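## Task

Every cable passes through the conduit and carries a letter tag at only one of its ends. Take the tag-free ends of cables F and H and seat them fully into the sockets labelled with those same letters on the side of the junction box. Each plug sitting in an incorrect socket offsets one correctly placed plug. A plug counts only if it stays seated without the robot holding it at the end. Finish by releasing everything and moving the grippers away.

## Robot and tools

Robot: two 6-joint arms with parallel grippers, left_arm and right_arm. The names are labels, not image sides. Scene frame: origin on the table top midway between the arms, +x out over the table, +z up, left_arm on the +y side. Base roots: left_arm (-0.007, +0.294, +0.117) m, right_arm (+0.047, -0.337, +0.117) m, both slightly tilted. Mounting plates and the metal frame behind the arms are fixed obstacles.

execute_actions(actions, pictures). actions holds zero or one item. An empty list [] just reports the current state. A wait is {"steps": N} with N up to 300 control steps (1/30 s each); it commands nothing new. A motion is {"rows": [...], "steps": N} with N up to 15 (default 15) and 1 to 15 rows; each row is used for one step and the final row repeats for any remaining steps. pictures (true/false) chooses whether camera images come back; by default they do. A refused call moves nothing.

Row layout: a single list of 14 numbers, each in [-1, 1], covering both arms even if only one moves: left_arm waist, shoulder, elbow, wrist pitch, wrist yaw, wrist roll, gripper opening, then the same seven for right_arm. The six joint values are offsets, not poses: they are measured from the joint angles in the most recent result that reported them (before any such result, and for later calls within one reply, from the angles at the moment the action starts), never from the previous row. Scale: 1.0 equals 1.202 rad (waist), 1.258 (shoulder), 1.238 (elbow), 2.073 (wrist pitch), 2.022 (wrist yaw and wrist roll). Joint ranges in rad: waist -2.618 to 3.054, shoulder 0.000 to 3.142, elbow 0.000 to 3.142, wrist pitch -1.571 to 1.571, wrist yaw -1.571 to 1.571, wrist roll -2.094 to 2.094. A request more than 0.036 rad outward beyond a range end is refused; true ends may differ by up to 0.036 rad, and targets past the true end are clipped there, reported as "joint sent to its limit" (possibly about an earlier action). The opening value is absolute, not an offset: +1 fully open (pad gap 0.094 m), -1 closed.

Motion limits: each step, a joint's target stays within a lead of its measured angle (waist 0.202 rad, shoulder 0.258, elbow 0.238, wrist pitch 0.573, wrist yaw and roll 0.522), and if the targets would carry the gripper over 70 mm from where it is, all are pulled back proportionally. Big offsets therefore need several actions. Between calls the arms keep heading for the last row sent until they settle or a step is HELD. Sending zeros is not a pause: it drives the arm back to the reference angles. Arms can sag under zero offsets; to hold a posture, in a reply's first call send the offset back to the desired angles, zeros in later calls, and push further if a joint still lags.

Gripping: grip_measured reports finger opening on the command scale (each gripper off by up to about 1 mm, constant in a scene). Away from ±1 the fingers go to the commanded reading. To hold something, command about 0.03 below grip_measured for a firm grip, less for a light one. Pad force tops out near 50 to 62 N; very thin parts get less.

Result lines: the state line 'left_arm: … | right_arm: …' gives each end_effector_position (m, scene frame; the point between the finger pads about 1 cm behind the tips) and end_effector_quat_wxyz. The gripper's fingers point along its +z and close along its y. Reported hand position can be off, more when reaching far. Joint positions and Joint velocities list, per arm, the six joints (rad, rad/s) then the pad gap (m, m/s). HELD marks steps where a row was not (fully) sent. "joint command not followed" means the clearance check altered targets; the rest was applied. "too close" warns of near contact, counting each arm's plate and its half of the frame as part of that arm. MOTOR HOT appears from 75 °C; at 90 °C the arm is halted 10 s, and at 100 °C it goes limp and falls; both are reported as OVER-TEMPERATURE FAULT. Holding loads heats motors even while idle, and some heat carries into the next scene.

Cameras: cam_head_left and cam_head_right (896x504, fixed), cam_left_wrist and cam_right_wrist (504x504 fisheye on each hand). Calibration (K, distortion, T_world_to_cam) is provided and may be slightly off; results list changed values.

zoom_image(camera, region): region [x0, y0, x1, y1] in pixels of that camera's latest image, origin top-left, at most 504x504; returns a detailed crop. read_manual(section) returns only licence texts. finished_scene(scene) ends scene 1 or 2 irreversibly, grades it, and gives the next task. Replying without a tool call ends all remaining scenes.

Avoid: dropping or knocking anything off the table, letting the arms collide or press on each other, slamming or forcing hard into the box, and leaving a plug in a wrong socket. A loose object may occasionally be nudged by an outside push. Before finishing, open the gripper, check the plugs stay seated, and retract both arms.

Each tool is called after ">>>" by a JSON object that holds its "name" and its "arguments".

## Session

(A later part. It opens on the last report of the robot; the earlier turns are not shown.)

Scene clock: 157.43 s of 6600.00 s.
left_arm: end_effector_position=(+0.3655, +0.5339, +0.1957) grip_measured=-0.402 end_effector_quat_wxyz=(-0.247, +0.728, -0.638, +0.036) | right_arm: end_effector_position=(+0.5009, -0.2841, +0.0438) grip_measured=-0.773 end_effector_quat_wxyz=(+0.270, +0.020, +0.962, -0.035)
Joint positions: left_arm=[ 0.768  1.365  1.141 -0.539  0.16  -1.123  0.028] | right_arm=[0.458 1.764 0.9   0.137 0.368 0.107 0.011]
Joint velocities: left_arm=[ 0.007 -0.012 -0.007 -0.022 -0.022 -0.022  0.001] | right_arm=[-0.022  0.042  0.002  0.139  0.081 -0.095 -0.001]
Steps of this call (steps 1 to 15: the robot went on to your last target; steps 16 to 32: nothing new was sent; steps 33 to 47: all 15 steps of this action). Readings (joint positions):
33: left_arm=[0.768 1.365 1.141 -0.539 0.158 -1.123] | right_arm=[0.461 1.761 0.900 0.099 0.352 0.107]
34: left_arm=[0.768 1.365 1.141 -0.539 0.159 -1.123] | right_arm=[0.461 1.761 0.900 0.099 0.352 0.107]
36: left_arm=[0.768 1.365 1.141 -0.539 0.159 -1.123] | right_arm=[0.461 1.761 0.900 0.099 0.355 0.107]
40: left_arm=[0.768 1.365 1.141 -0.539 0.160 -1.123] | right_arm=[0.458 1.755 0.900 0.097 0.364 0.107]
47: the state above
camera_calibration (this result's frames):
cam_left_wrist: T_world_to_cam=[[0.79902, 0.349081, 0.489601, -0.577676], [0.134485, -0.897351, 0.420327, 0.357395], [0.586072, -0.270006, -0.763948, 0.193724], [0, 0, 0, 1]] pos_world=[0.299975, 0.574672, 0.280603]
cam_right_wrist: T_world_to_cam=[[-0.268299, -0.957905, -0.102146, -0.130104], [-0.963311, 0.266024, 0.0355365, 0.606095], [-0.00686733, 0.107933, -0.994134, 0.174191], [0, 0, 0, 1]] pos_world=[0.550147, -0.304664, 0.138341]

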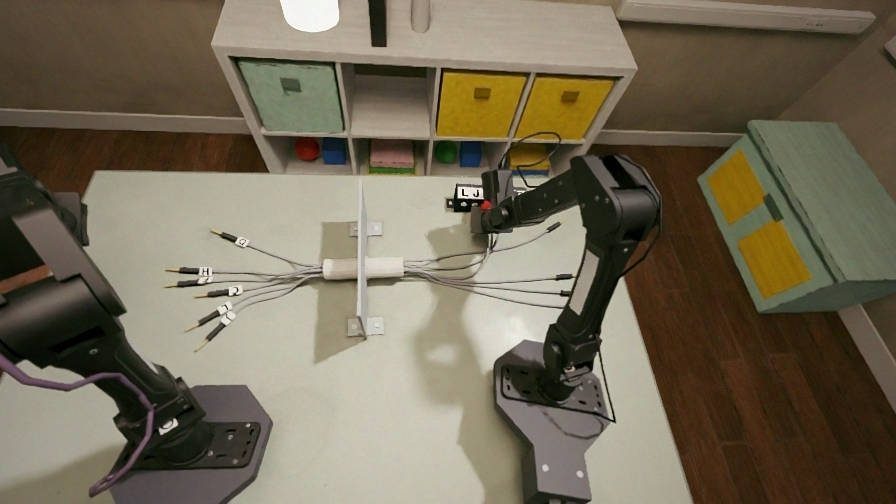

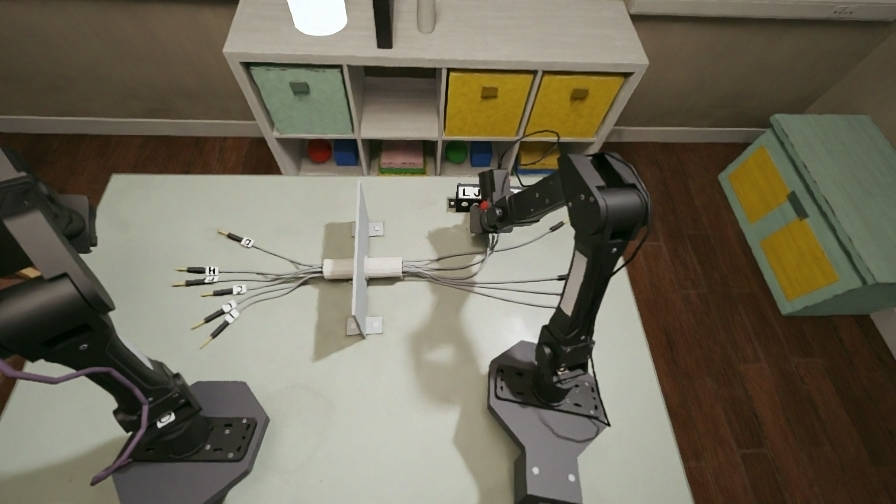

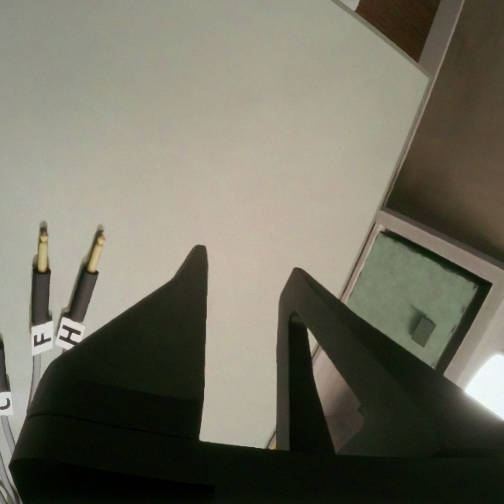

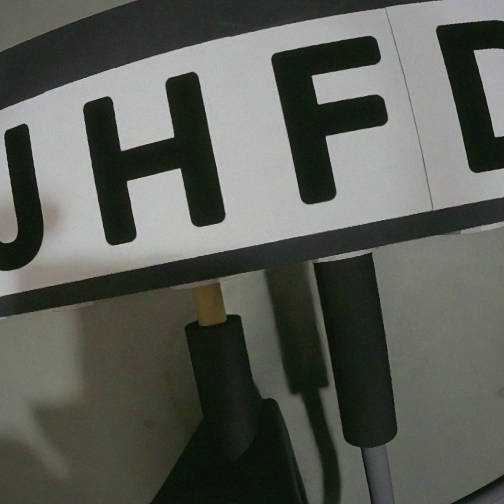

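Moving now.

>>> {"name": "execute_actions", "arguments": {"actions": [{"rows":[[0,0,0,0,0,0,-0.4,0,0,0.03,0.08,0,0,-0.84],[0,0,0,0,0,0,-0.4,0,0.01,0.04,0.11,0,-0.01,-0.84],[0,0,0,0,0,0,-0.4,0,0.01,0.05,0.14,0,-0.02,-0.84],[0,0,0,0,0,0,-0.4,0,0.01,0.05,0.14,0,-0.03,-0.84]],"steps":14}]}}

Scene clock: 158.47 s of 6600.00 s.
left_arm: end_effector_position=(+0.3657, +0.5336, +0.1957) grip_measured=-0.402 end_effector_quat_wxyz=(-0.247, +0.728, -0.639, +0.037) | right_arm: end_effector_position=(+0.5037, -0.2856, +0.0417) grip_measured=-0.773 end_effector_quat_wxyz=(+0.275, +0.007, +0.960, -0.046)
Joint positions: left_arm=[ 0.768  1.365  1.141 -0.539  0.161 -1.123  0.028] | right_arm=[0.458 1.778 0.9   0.164 0.382 0.073 0.011]
Joint velocities: left_arm=[-0.007  0.002  0.002 -0.007 -0.007 -0.066 -0.   ] | right_arm=[-0.002  0.007  0.017  0.051  0.037  0.051  0.   ]
Steps of this call (steps 1 to 15: the robot went on to your last target; steps 16 to 17: nothing new was sent; steps 18 to 31: all 14 steps of this action). Readings (joint positions):
18: left_arm=[0.768 1.365 1.141 -0.539 0.160 -1.123] | right_arm=[0.458 1.768 0.900 0.143 0.370 0.107]
19: left_arm=[0.768 1.365 1.141 -0.539 0.160 -1.123] | right_arm=[0.458 1.773 0.900 0.152 0.373 0.106]
21: left_arm=[0.768 1.365 1.141 -0.539 0.161 -1.123] | right_arm=[0.458 1.778 0.900 0.164 0.381 0.095]
25: left_arm=[0.768 1.365 1.141 -0.539 0.161 -1.123] | right_arm=[0.458 1.778 0.900 0.164 0.382 0.079]
31: the state above
camera_calibration (this result's frames):
cam_left_wrist: T_world_to_cam=[[0.798928, 0.349051, 0.489774, -0.577695], [0.133528, -0.896972, 0.421439, 0.35711], [0.586417, -0.271301, -0.763224, 0.193985], [0, 0, 0, 1]] pos_world=[0.300096, 0.574591, 0.280493]
cam_right_wrist: T_world_to_cam=[[-0.249456, -0.965237, -0.0780395, -0.143614], [-0.968385, 0.248757, 0.018708, 0.607578], [0.00135527, 0.0802391, -0.996775, 0.160415], [0, 0, 0, 1]] pos_world=[0.552327, -0.302632, 0.137323]

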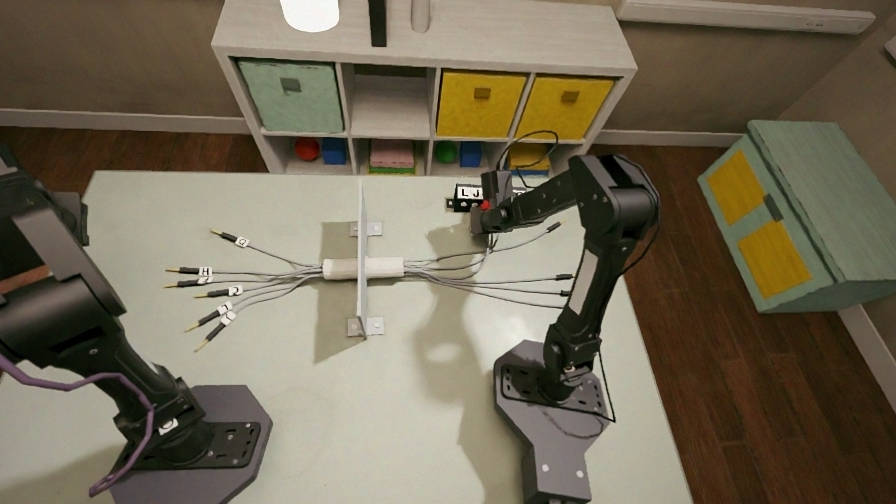

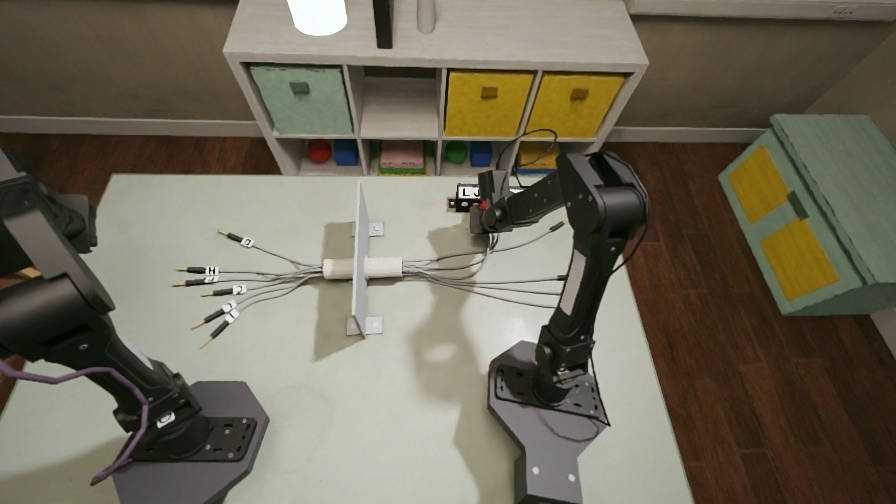

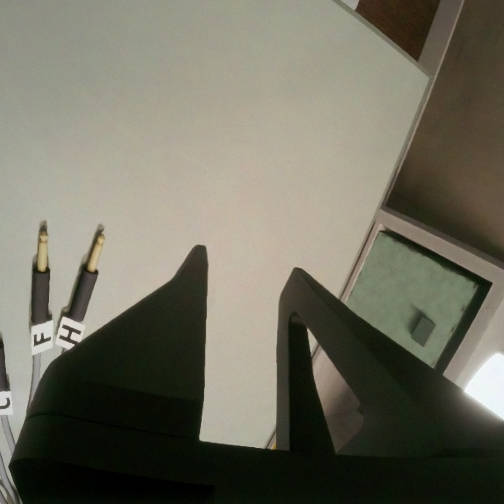

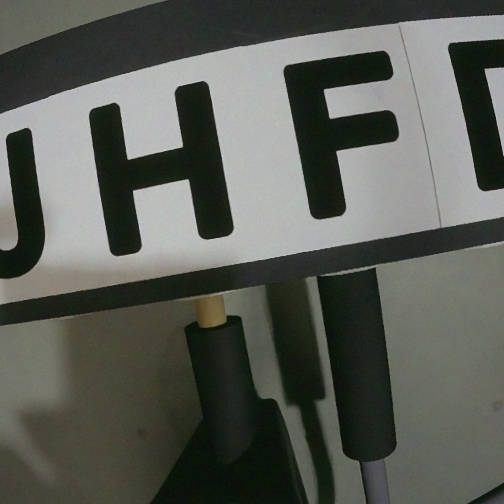

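>>> {"name": "execute_actions", "arguments": {"actions": [{"rows":[[0,0,0,0,0,0,-0.4,0,-0.02,0.04,0.1,0,0.01,-0.84],[0,0,0,0,0,0,-0.4,0,-0.035,0.05,0.14,0,0.02,-0.84],[0,0,0,0,0,0,-0.4,0,-0.045,0.06,0.14,0,0.03,-0.84],[0,0,0,0,0,0,-0.4,0,-0.045,0.06,0.14,0,0.04,-0.84],[0,0,0,0,0,0,-0.4,0,-0.045,0.06,0.14,0,0.04,-0.84],[0,0,0,0,0,0,-0.4,0,-0.045,0.06,0.14,0,0.04,-0.84],[0,0,0,0,0,0,-0.4,0,-0.045,0.06,0.14,0,0.02,-0.84],[0,0,0,0,0,0,-0.4,0,-0.045,0.06,0.14,0,0.0,-0.84],[0,0,0,0,0,0,-0.4,0,-0.045,0.06,0.14,0,-0.02,-0.84],[0,0,0,0,0,0,-0.4,0,-0.045,0.06,0.14,0,-0.03,-0.84]],"steps":15}]}}

Scene clock: 159.93 s of 6600.00 s.
left_arm: end_effector_position=(+0.3659, +0.5334, +0.1957) grip_measured=-0.402 end_effector_quat_wxyz=(-0.247, +0.728, -0.639, +0.038) | right_arm: end_effector_position=(+0.5033, -0.2861, +0.0416) grip_measured=-0.773 end_effector_quat_wxyz=(+0.274, +0.003, +0.960, -0.049)
Joint positions: left_arm=[ 0.768  1.365  1.141 -0.539  0.163 -1.123  0.028] | right_arm=[0.458 1.778 0.9   0.162 0.385 0.063 0.011]
Joint velocities: left_arm=[-0.012 -0.002 -0.007  0.007 -0.066 -0.037 -0.   ] | right_arm=[ 0.007 -0.012 -0.012 -0.051 -0.007 -0.066 -0.   ]
Steps of this call (steps 1 to 15: the robot went on to your last target; steps 16 to 29: nothing new was sent; steps 30 to 44: all 15 steps of this action). Readings (joint positions):
30: left_arm=[0.768 1.365 1.141 -0.539 0.162 -1.123] | right_arm=[0.458 1.778 0.900 0.162 0.383 0.075]
31: left_arm=[0.768 1.365 1.141 -0.539 0.162 -1.123] | right_arm=[0.458 1.778 0.900 0.162 0.383 0.080]
33: left_arm=[0.768 1.365 1.141 -0.539 0.163 -1.123] | right_arm=[0.458 1.778 0.900 0.162 0.383 0.093]
37: left_arm=[0.768 1.365 1.141 -0.539 0.163 -1.123] | right_arm=[0.458 1.778 0.900 0.162 0.382 0.102]
44: the state above
camera_calibration (this result's frames):
cam_left_wrist: T_world_to_cam=[[0.798812, 0.349013, 0.48999, -0.577718], [0.13233, -0.896496, 0.422828, 0.356753], [0.586846, -0.27292, -0.762316, 0.19431], [0, 0, 0, 1]] pos_world=[0.300248, 0.57449, 0.280357]
cam_right_wrist: T_world_to_cam=[[-0.242212, -0.967726, -0.0695671, -0.148923], [-0.970222, 0.241456, 0.0192052, 0.606164], [-0.00178797, 0.0721473, -0.997392, 0.159575], [0, 0, 0, 1]] pos_world=[0.552328, -0.301991, 0.137157]

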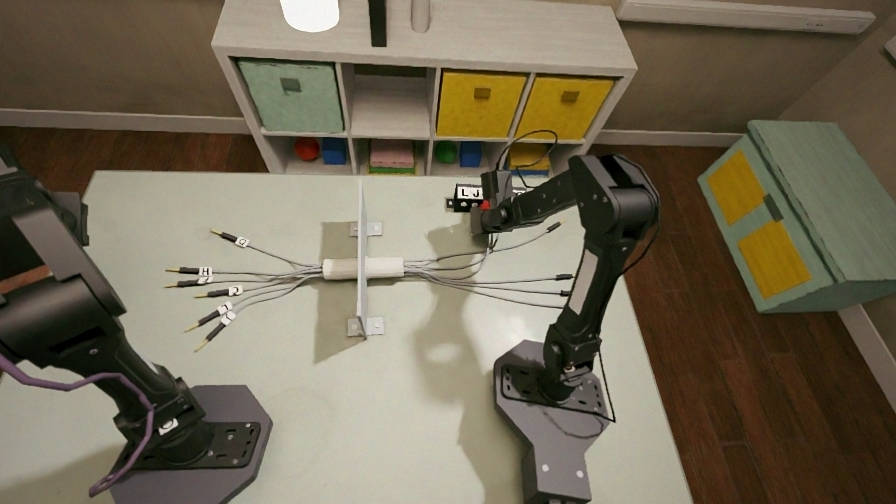

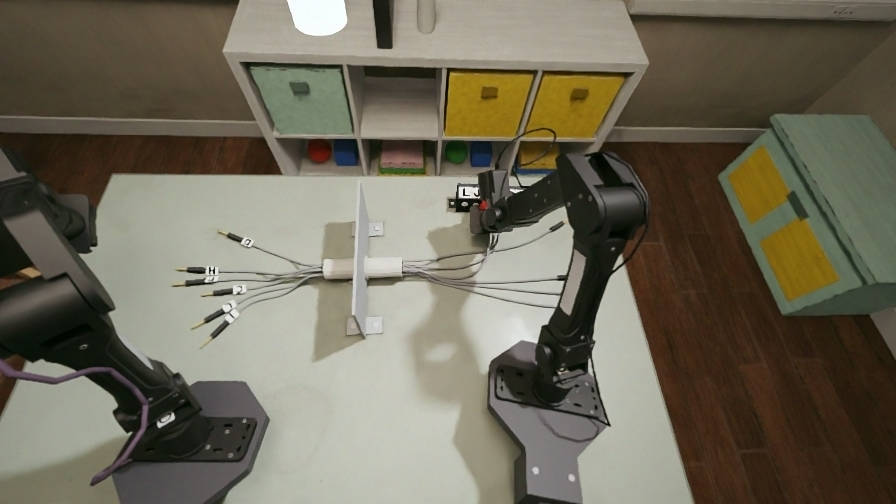

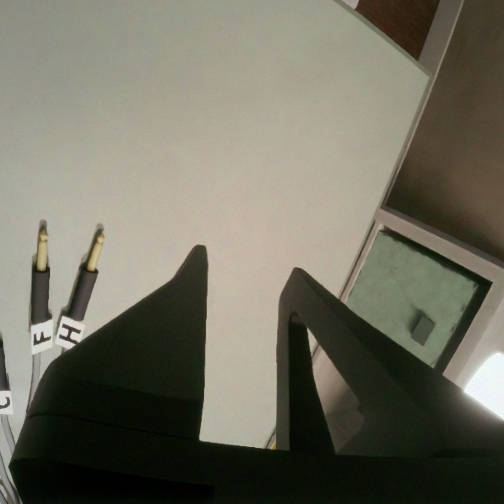

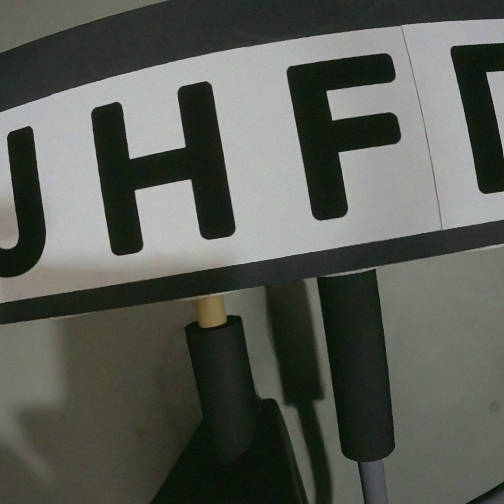

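>>> {"name": "execute_actions", "arguments": {"actions": [{"rows":[[0,0,0,0,0,0,-0.4,0,-0.04,0.05,0.08,-0.01,0,-0.84],[0,0,0,0,0,0,-0.4,0,-0.06,0.07,0.08,-0.02,0.01,-0.84],[0,0,0,0,0,0,-0.4,0,-0.07,0.09,0.08,-0.03,0.02,-0.84],[0,0,0,0,0,0,-0.4,0,-0.07,0.11,0.08,-0.03,0.02,-0.84],[0,0,0,0,0,0,-0.4,0,-0.07,0.12,0.08,-0.03,0.02,-0.84]],"steps":14}]}}

Scene clock: 161.23 s of 6600.00 s.
left_arm: end_effector_position=(+0.3660, +0.5331, +0.1956) grip_measured=-0.402 end_effector_quat_wxyz=(-0.247, +0.728, -0.639, +0.038) | right_arm: end_effector_position=(+0.5054, -0.2852, +0.0439) grip_measured=-0.773 end_effector_quat_wxyz=(+0.263, +0.011, +0.964, -0.040)
Joint positions: left_arm=[ 0.768  1.365  1.141 -0.539  0.165 -1.123  0.028] | right_arm=[0.453 1.775 0.934 0.101 0.366 0.089 0.011]
Joint velocities: left_arm=[-0.042 -0.002  0.007  0.066 -0.051 -0.037  0.001] | right_arm=[-0.012  0.007  0.037  0.007  0.007 -0.022  0.   ]
Steps of this call (steps 1 to 25: the robot went on to your last target; steps 26 to 39: all 14 steps of this action). Readings (joint positions):
26: left_arm=[0.768 1.365 1.141 -0.539 0.163 -1.123] | right_arm=[0.458 1.778 0.900 0.160 0.386 0.054]
27: left_arm=[0.768 1.365 1.141 -0.539 0.164 -1.123] | right_arm=[0.458 1.776 0.900 0.157 0.384 0.058]
29: left_arm=[0.768 1.365 1.141 -0.539 0.164 -1.123] | right_arm=[0.456 1.775 0.910 0.151 0.379 0.068]
33: left_arm=[0.768 1.365 1.141 -0.539 0.165 -1.123] | right_arm=[0.454 1.775 0.925 0.119 0.370 0.080]
39: the state above
camera_calibration (this result's frames):
cam_left_wrist: T_world_to_cam=[[0.798719, 0.348983, 0.490163, -0.577736], [0.131372, -0.896113, 0.423938, 0.356467], [0.587188, -0.274213, -0.761589, 0.19457], [0, 0, 0, 1]] pos_world=[0.30037, 0.574408, 0.280248]
cam_right_wrist: T_world_to_cam=[[-0.256003, -0.962856, -0.0858484, -0.138339], [-0.966398, 0.252789, 0.0466143, 0.608052], [-0.0231813, 0.0948971, -0.995217, 0.179067], [0, 0, 0, 1]] pos_world=[0.556356, -0.303902, 0.13799]

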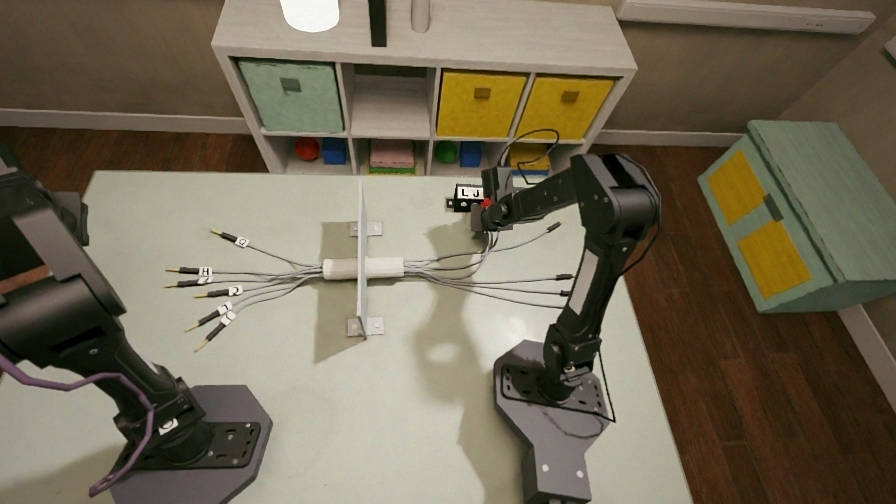

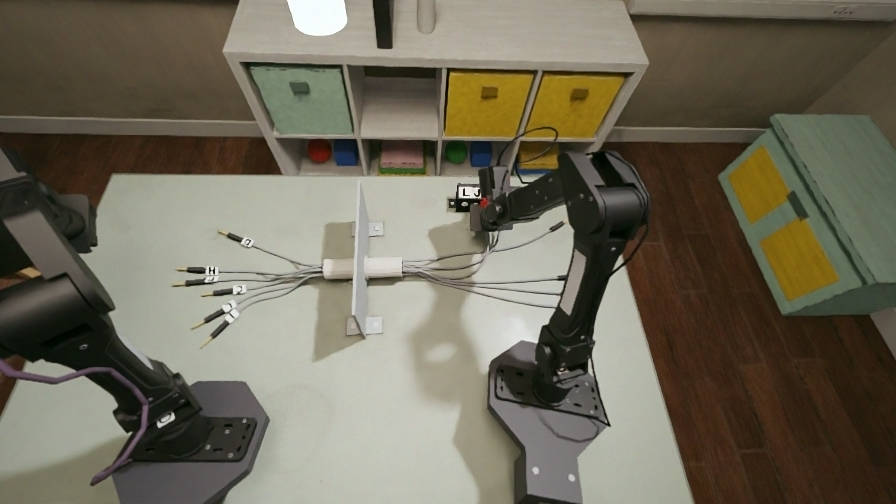

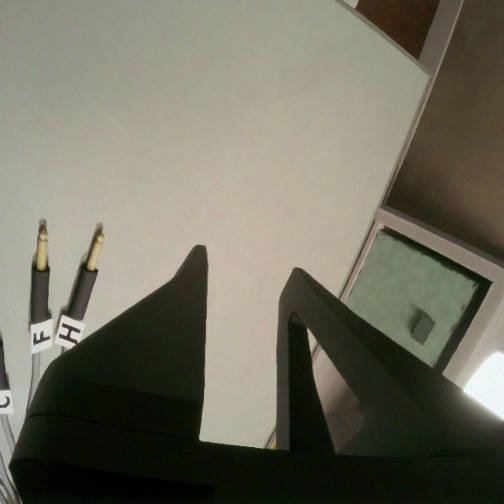

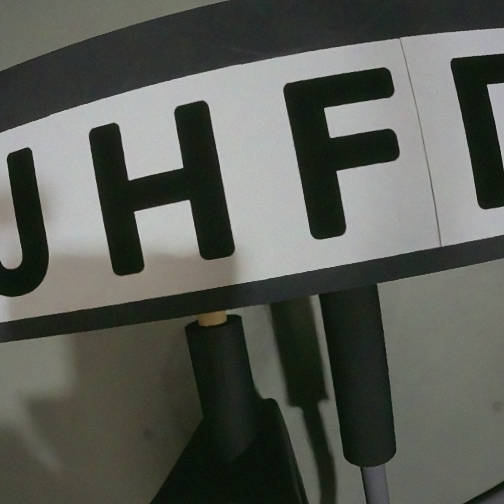

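Progress. Again with more wrist bias.

>>> {"name": "execute_actions", "arguments": {"actions": [{"rows":[[0,0,0,0,0,0,-0.4,0,-0.04,0.05,0.08,-0.01,0,-0.84],[0,0,0,0,0,0,-0.4,0,-0.05,0.07,0.11,-0.015,0,-0.84],[0,0,0,0,0,0,-0.4,0,-0.05,0.09,0.13,-0.02,0,-0.84],[0,0,0,0,0,0,-0.4,0,-0.05,0.1,0.14,-0.02,0,-0.84]],"steps":14}]}}

Scene clock: 162.47 s of 6600.00 s.
left_arm: end_effector_position=(+0.3662, +0.5329, +0.1956) grip_measured=-0.402 end_effector_quat_wxyz=(-0.247, +0.728, -0.639, +0.039) | right_arm: end_effector_position=(+0.5055, -0.2851, +0.0438) grip_measured=-0.773 end_effector_quat_wxyz=(+0.261, +0.014, +0.964, -0.037)
Joint positions: left_arm=[ 0.768  1.365  1.141 -0.539  0.166 -1.123  0.028] | right_arm=[0.451 1.775 0.937 0.095 0.362 0.095 0.011]
Joint velocities: left_arm=[ 0.007 -0.012 -0.007  0.007  0.051 -0.022  0.001] | right_arm=[-0.002  0.007 -0.002 -0.051 -0.037 -0.051 -0.001]
Steps of this call (steps 1 to 15: the robot went on to your last target; steps 16 to 23: nothing new was sent; steps 24 to 37: all 14 steps of this action). Readings (joint positions):
24: left_arm=[0.768 1.365 1.141 -0.539 0.165 -1.123] | right_arm=[0.452 1.775 0.937 0.095 0.364 0.095]
25: left_arm=[0.768 1.365 1.141 -0.539 0.166 -1.123] | right_arm=[0.452 1.775 0.937 0.095 0.363 0.095]
27: left_arm=[0.768 1.365 1.141 -0.539 0.166 -1.123] | right_arm=[0.451 1.775 0.937 0.095 0.362 0.095]
31: left_arm=[0.768 1.365 1.141 -0.539 0.166 -1.123] | right_arm=[0.451 1.775 0.937 0.095 0.362 0.095]
37: the state above
camera_calibration (this result's frames):
cam_left_wrist: T_world_to_cam=[[0.798626, 0.348953, 0.490335, -0.577755], [0.130413, -0.895728, 0.425047, 0.35618], [0.587528, -0.275507, -0.760859, 0.19483], [0, 0, 0, 1]] pos_world=[0.300491, 0.574327, 0.280139]
cam_right_wrist: T_world_to_cam=[[-0.259913, -0.96136, -0.0907302, -0.135638], [-0.965287, 0.256159, 0.0510234, 0.608254], [-0.0258105, 0.100842, -0.994568, 0.181962], [0, 0, 0, 1]] pos_world=[0.556582, -0.304557, 0.137632]

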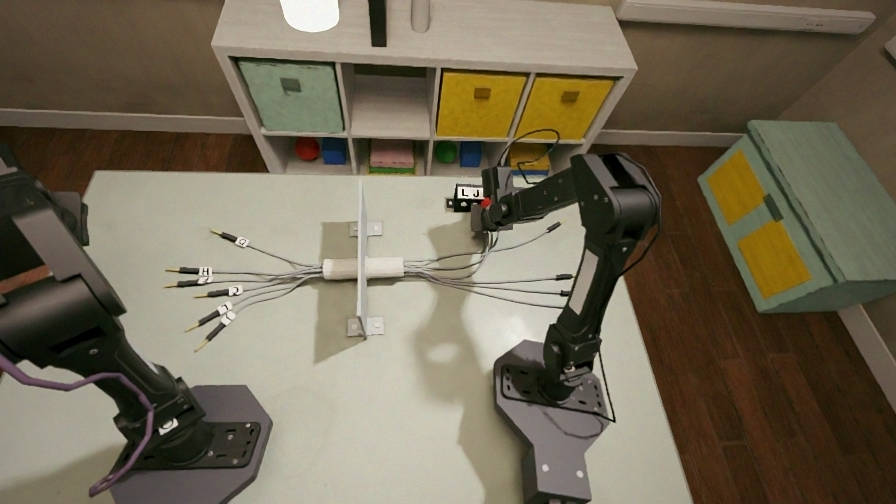

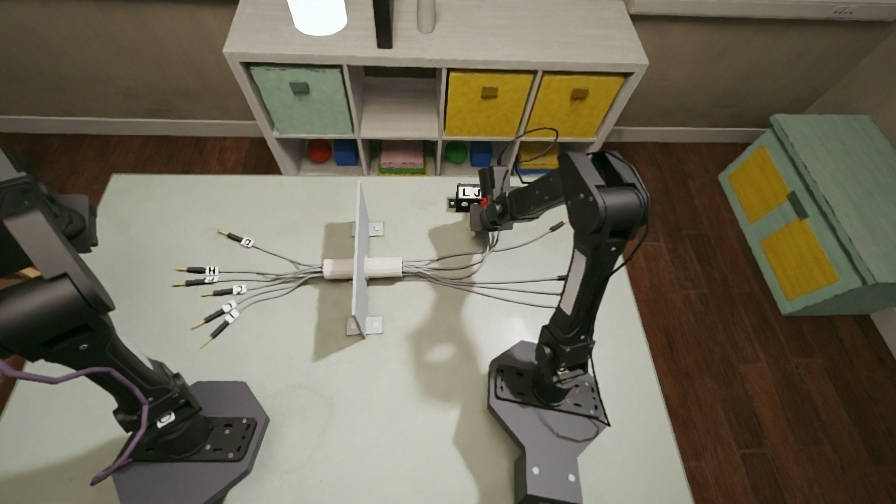

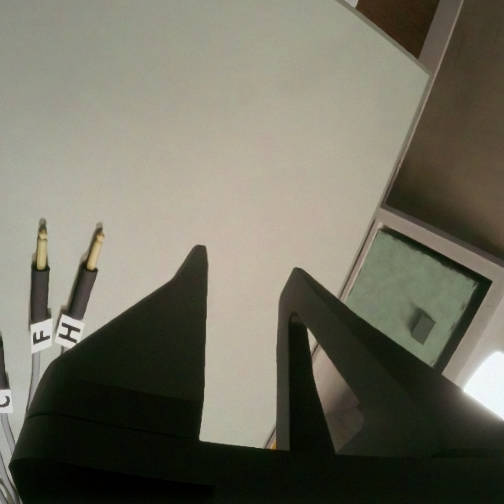

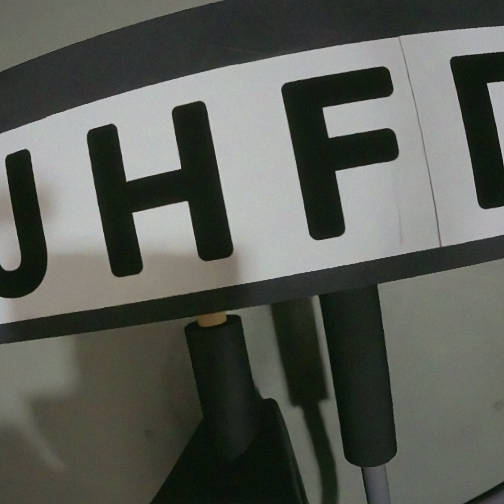

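>>> {"name": "execute_actions", "arguments": {"actions": [{"rows":[[0,0,0,0,0,0,-0.4,0,0,0,0,0,0,-0.5],[0,0,0,0,0,0,-0.4,0,0,0,0,0,0,-0.5],[0,0,0,0,0,0,-0.4,0,0,-0.02,0,0,0,-0.5],[0,0,0,0,0,0,-0.4,0,-0.02,-0.04,0,0,0,-0.5],[0,0,0,0,0,0,-0.4,0,-0.04,-0.06,0,0,0,-0.5],[0,0,0,0,0,0,-0.4,0,-0.055,-0.07,0,0,0,-0.5]],"steps":14}]}}

Scene clock: 163.83 s of 6600.00 s.
left_arm: end_effector_position=(+0.3664, +0.5326, +0.1956) grip_measured=-0.402 end_effector_quat_wxyz=(-0.246, +0.727, -0.639, +0.040) | right_arm: end_effector_position=(+0.4796, -0.2891, +0.0357) grip_measured=-0.503 end_effector_quat_wxyz=(+0.239, +0.007, +0.970, -0.041)
Joint positions: left_arm=[ 0.768  1.365  1.141 -0.539  0.168 -1.123  0.028] | right_arm=[0.451 1.743 0.862 0.09  0.361 0.095 0.023]
Joint velocities: left_arm=[ 0.002  0.002  0.002 -0.066  0.037 -0.037 -0.   ] | right_arm=[-0.007 -0.012  0.017  0.007  0.007 -0.007 -0.001]
Steps of this call (steps 1 to 15: the robot went on to your last target; steps 16 to 27: nothing new was sent; steps 28 to 41: all 14 steps of this action). Readings (joint positions):
28: left_arm=[0.768 1.365 1.141 -0.539 0.167 -1.123] | right_arm=[0.451 1.776 0.937 0.088 0.362 0.095]
29: left_arm=[0.768 1.365 1.141 -0.539 0.167 -1.123] | right_arm=[0.451 1.776 0.937 0.089 0.362 0.095]
31: left_arm=[0.768 1.365 1.141 -0.539 0.168 -1.123] | right_arm=[0.451 1.776 0.933 0.092 0.362 0.095]
35: left_arm=[0.768 1.365 1.141 -0.539 0.168 -1.123] | right_arm=[0.451 1.748 0.873 0.094 0.361 0.095]
41: the state above
camera_calibration (this result's frames):
cam_left_wrist: T_world_to_cam=[[0.798509, 0.348916, 0.490551, -0.577778], [0.129214, -0.895243, 0.426431, 0.355822], [0.587951, -0.277123, -0.759945, 0.195154], [0, 0, 0, 1]] pos_world=[0.300643, 0.574225, 0.280003]
cam_right_wrist: T_world_to_cam=[[-0.254201, -0.964658, -0.0694052, -0.151353], [-0.964431, 0.247453, 0.0929562, 0.580343], [-0.0724964, 0.0905661, -0.993248, 0.193051], [0, 0, 0, 1]] pos_world=[0.535222, -0.307095, 0.127297]

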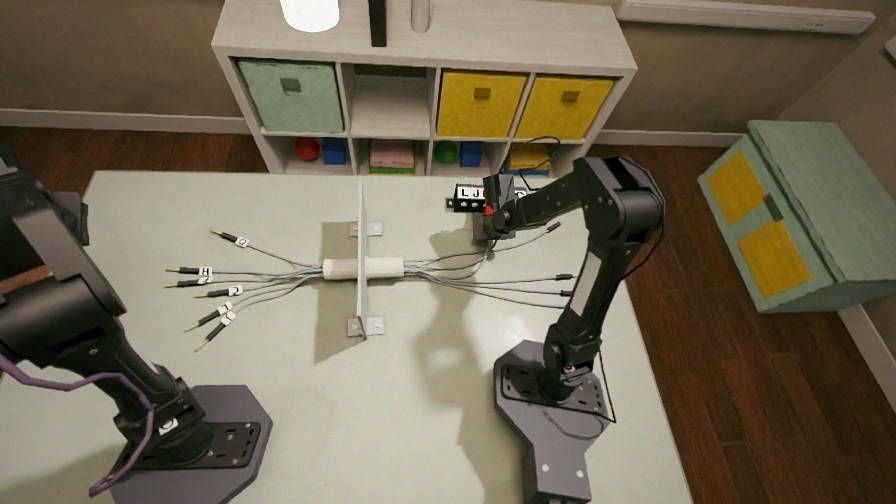

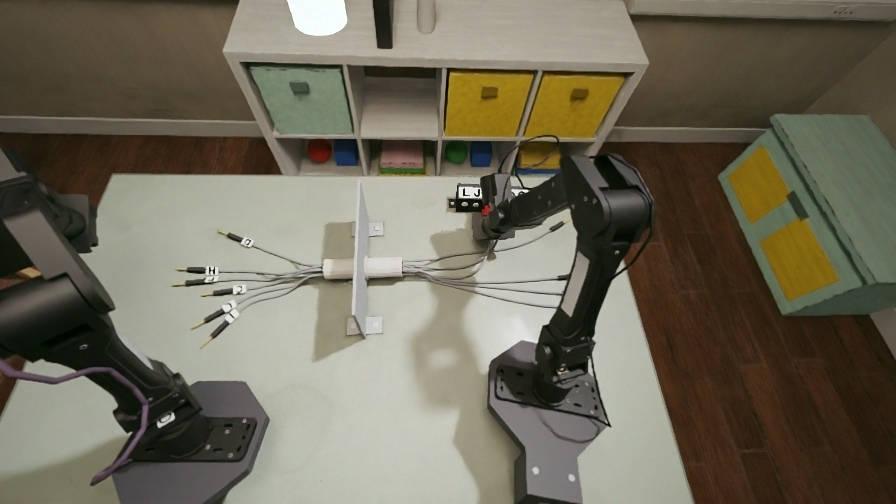

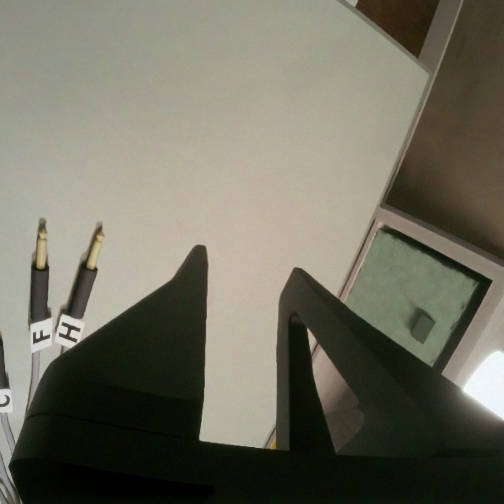

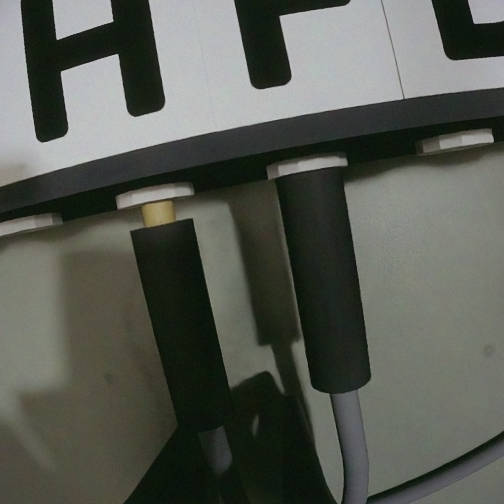

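>>> {"name": "execute_actions", "arguments": {"actions": [{"rows":[[0,0,0,0,0,0,-0.4,0.01,-0.04,0,0,0,0,-0.3],[0,0,0,0,0,0,-0.4,0.03,-0.045,0,0,0,0,-0.3],[0,0,0,0,0,0,-0.4,0.03,-0.045,0,0,0,0,-0.3],[0,0,0,0,0,0,-0.4,0.03,-0.045,0,0,0,0,-0.3],[0,0,0,0,0,0,-0.4,0.03,-0.045,0.03,0,0,0,-0.3],[0,0,0,0,0,0,-0.4,0.03,-0.045,0.05,0,0,0,-0.3]],"steps":13}]}}

Scene clock: 165.27 s of 6600.00 s.
left_arm: end_effector_position=(+0.3665, +0.5324, +0.1956) grip_measured=-0.402 end_effector_quat_wxyz=(-0.246, +0.727, -0.639, +0.041) | right_arm: end_effector_position=(+0.4971, -0.2794, +0.0554) grip_measured=-0.303 end_effector_quat_wxyz=(+0.267, +0.006, +0.963, -0.030)
Joint positions: left_arm=[ 0.768  1.365  1.141 -0.539  0.17  -1.123  0.028] | right_arm=[0.472 1.72  0.898 0.088 0.361 0.095 0.033]
Joint velocities: left_arm=[ 0.007 -0.017 -0.002  0.007  0.007 -0.051  0.   ] | right_arm=[ 0.012 -0.012  0.012 -0.007  0.022 -0.007  0.   ]
Steps of this call (steps 1 to 15: the robot went on to your last target; steps 16 to 30: nothing new was sent; steps 31 to 43: all 13 steps of this action). Readings (joint positions):
31: left_arm=[0.768 1.365 1.141 -0.539 0.168 -1.123] | right_arm=[0.451 1.741 0.862 0.090 0.361 0.095]
32: left_arm=[0.768 1.365 1.141 -0.539 0.169 -1.123] | right_arm=[0.453 1.738 0.862 0.089 0.361 0.095]
34: left_arm=[0.768 1.365 1.141 -0.539 0.169 -1.123] | right_arm=[0.461 1.728 0.862 0.089 0.361 0.095]
38: left_arm=[0.768 1.365 1.141 -0.539 0.169 -1.123] | right_arm=[0.472 1.720 0.882 0.085 0.361 0.095]
43: the state above
camera_calibration (this result's frames):
cam_left_wrist: T_world_to_cam=[[0.798416, 0.348887, 0.490724, -0.577797], [0.128254, -0.894854, 0.427537, 0.355535], [0.588288, -0.278415, -0.759212, 0.195412], [0, 0, 0, 1]] pos_world=[0.300765, 0.574143, 0.279894]
cam_right_wrist: T_world_to_cam=[[-0.241076, -0.96504, -0.102859, -0.140962], [-0.970358, 0.237828, 0.0429437, 0.595996], [-0.0169798, 0.110162, -0.993769, 0.190833], [0, 0, 0, 1]] pos_world=[0.547587, -0.298801, 0.14955]

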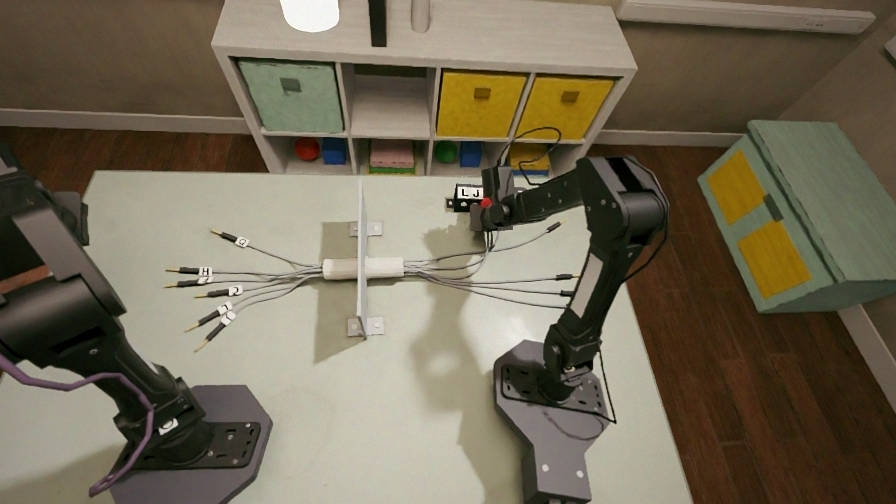

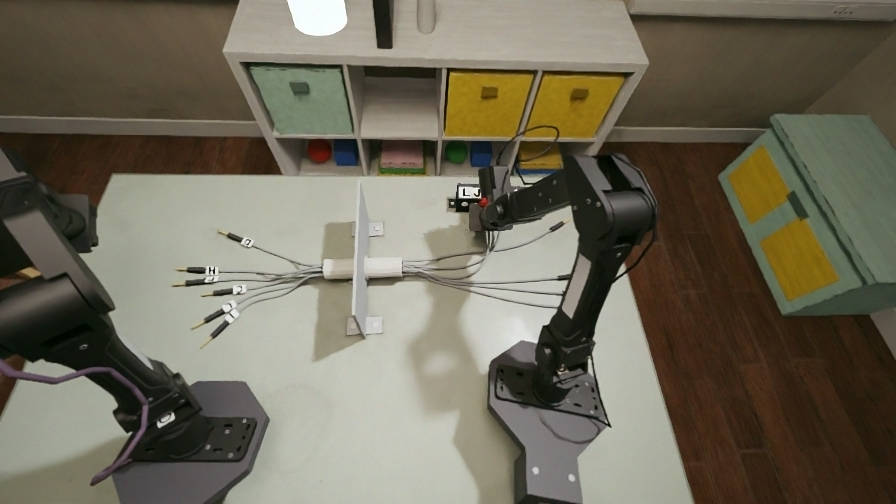

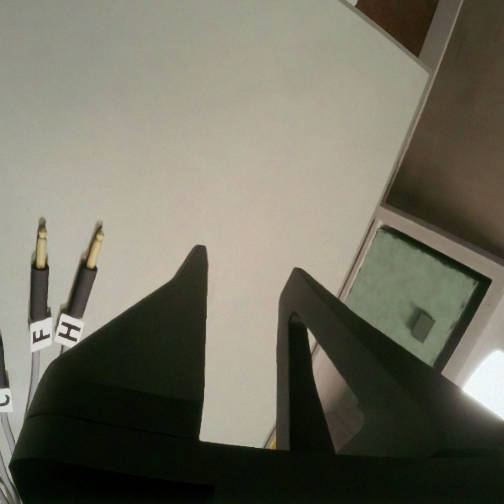

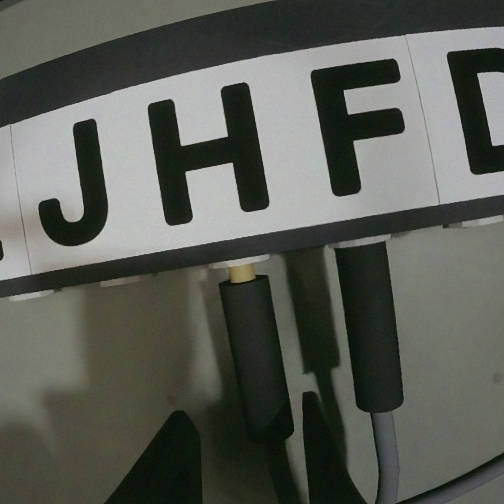

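>>> {"name": "execute_actions", "arguments": {"actions": [{"rows":[[0,0,0,0,0,0,-0.4,-0.022,0.012,0,0,0,0,-0.3],[0,0,0,0,0,0,-0.4,-0.022,0.024,0,0,0,0,-0.3]],"steps":10}]}}

Scene clock: 166.63 s of 6600.00 s.
left_arm: end_effector_position=(+0.3667, +0.5322, +0.1956) grip_measured=-0.402 end_effector_quat_wxyz=(-0.246, +0.727, -0.640, +0.041) | right_arm: end_effector_position=(+0.4939, -0.2871, +0.0450) grip_measured=-0.303 end_effector_quat_wxyz=(+0.255, +0.011, +0.966, -0.037)
Joint positions: left_arm=[ 0.768  1.365  1.141 -0.539  0.171 -1.123  0.028] | right_arm=[0.452 1.743 0.898 0.088 0.36  0.095 0.033]
Joint velocities: left_arm=[-0.002 -0.002 -0.027 -0.007 -0.037 -0.037 -0.   ] | right_arm=[ 0.017  0.002 -0.007 -0.051 -0.007 -0.051  0.001]
Steps of this call (steps 1 to 15: the robot went on to your last target; steps 16 to 31: nothing new was sent; steps 32 to 41: all 10 steps of this action). Readings (joint positions):
32: left_arm=[0.768 1.365 1.141 -0.539 0.170 -1.123] | right_arm=[0.471 1.720 0.898 0.088 0.360 0.095]
33: left_arm=[0.768 1.365 1.141 -0.539 0.170 -1.123] | right_arm=[0.468 1.721 0.898 0.088 0.360 0.095]
35: left_arm=[0.768 1.365 1.141 -0.539 0.171 -1.123] | right_arm=[0.459 1.729 0.898 0.088 0.360 0.095]
39: left_arm=[0.768 1.365 1.141 -0.539 0.171 -1.123] | right_arm=[0.452 1.742 0.898 0.088 0.360 0.095]
41: the state above
camera_calibration (this result's frames):
cam_left_wrist: T_world_to_cam=[[0.798322, 0.348858, 0.490897, -0.577816], [0.127294, -0.894462, 0.428642, 0.355247], [0.588624, -0.279706, -0.758477, 0.19567], [0, 0, 0, 1]] pos_world=[0.300886, 0.574061, 0.279786]
cam_right_wrist: T_world_to_cam=[[-0.256471, -0.962692, -0.0862996, -0.142672], [-0.965734, 0.251558, 0.0638432, 0.595872], [-0.039752, 0.0997164, -0.994222, 0.189543], [0, 0, 0, 1]] pos_world=[0.546398, -0.306146, 0.138093]

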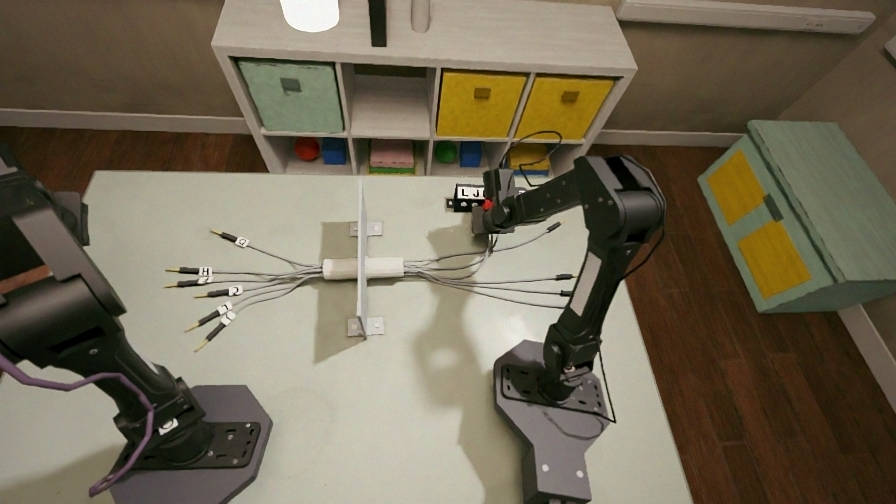

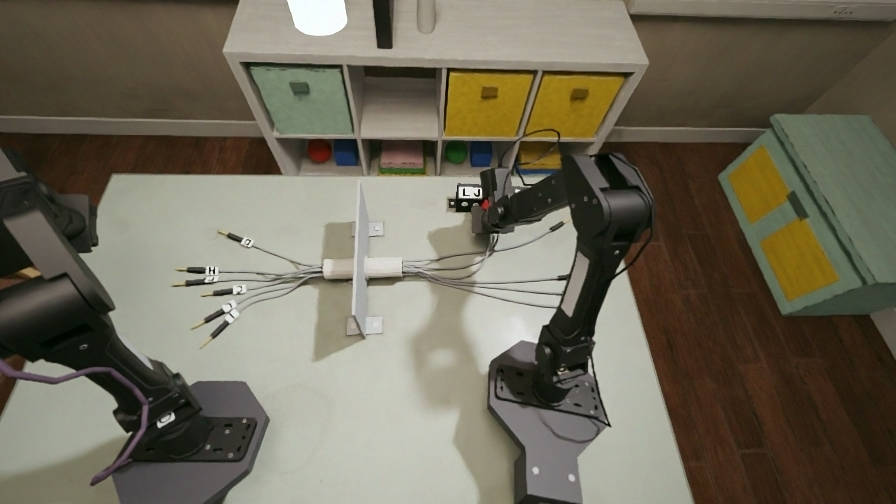

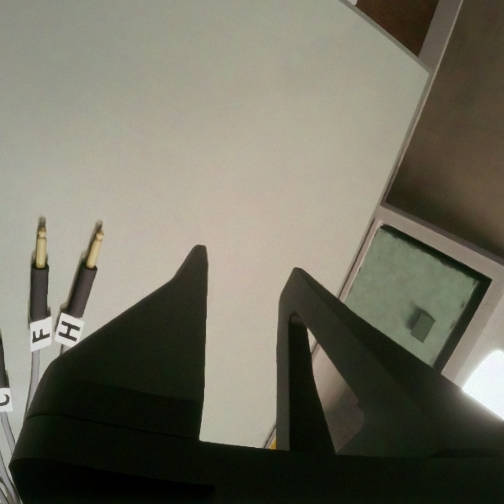

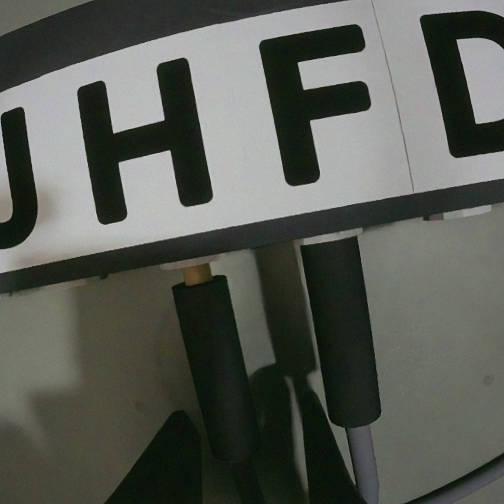

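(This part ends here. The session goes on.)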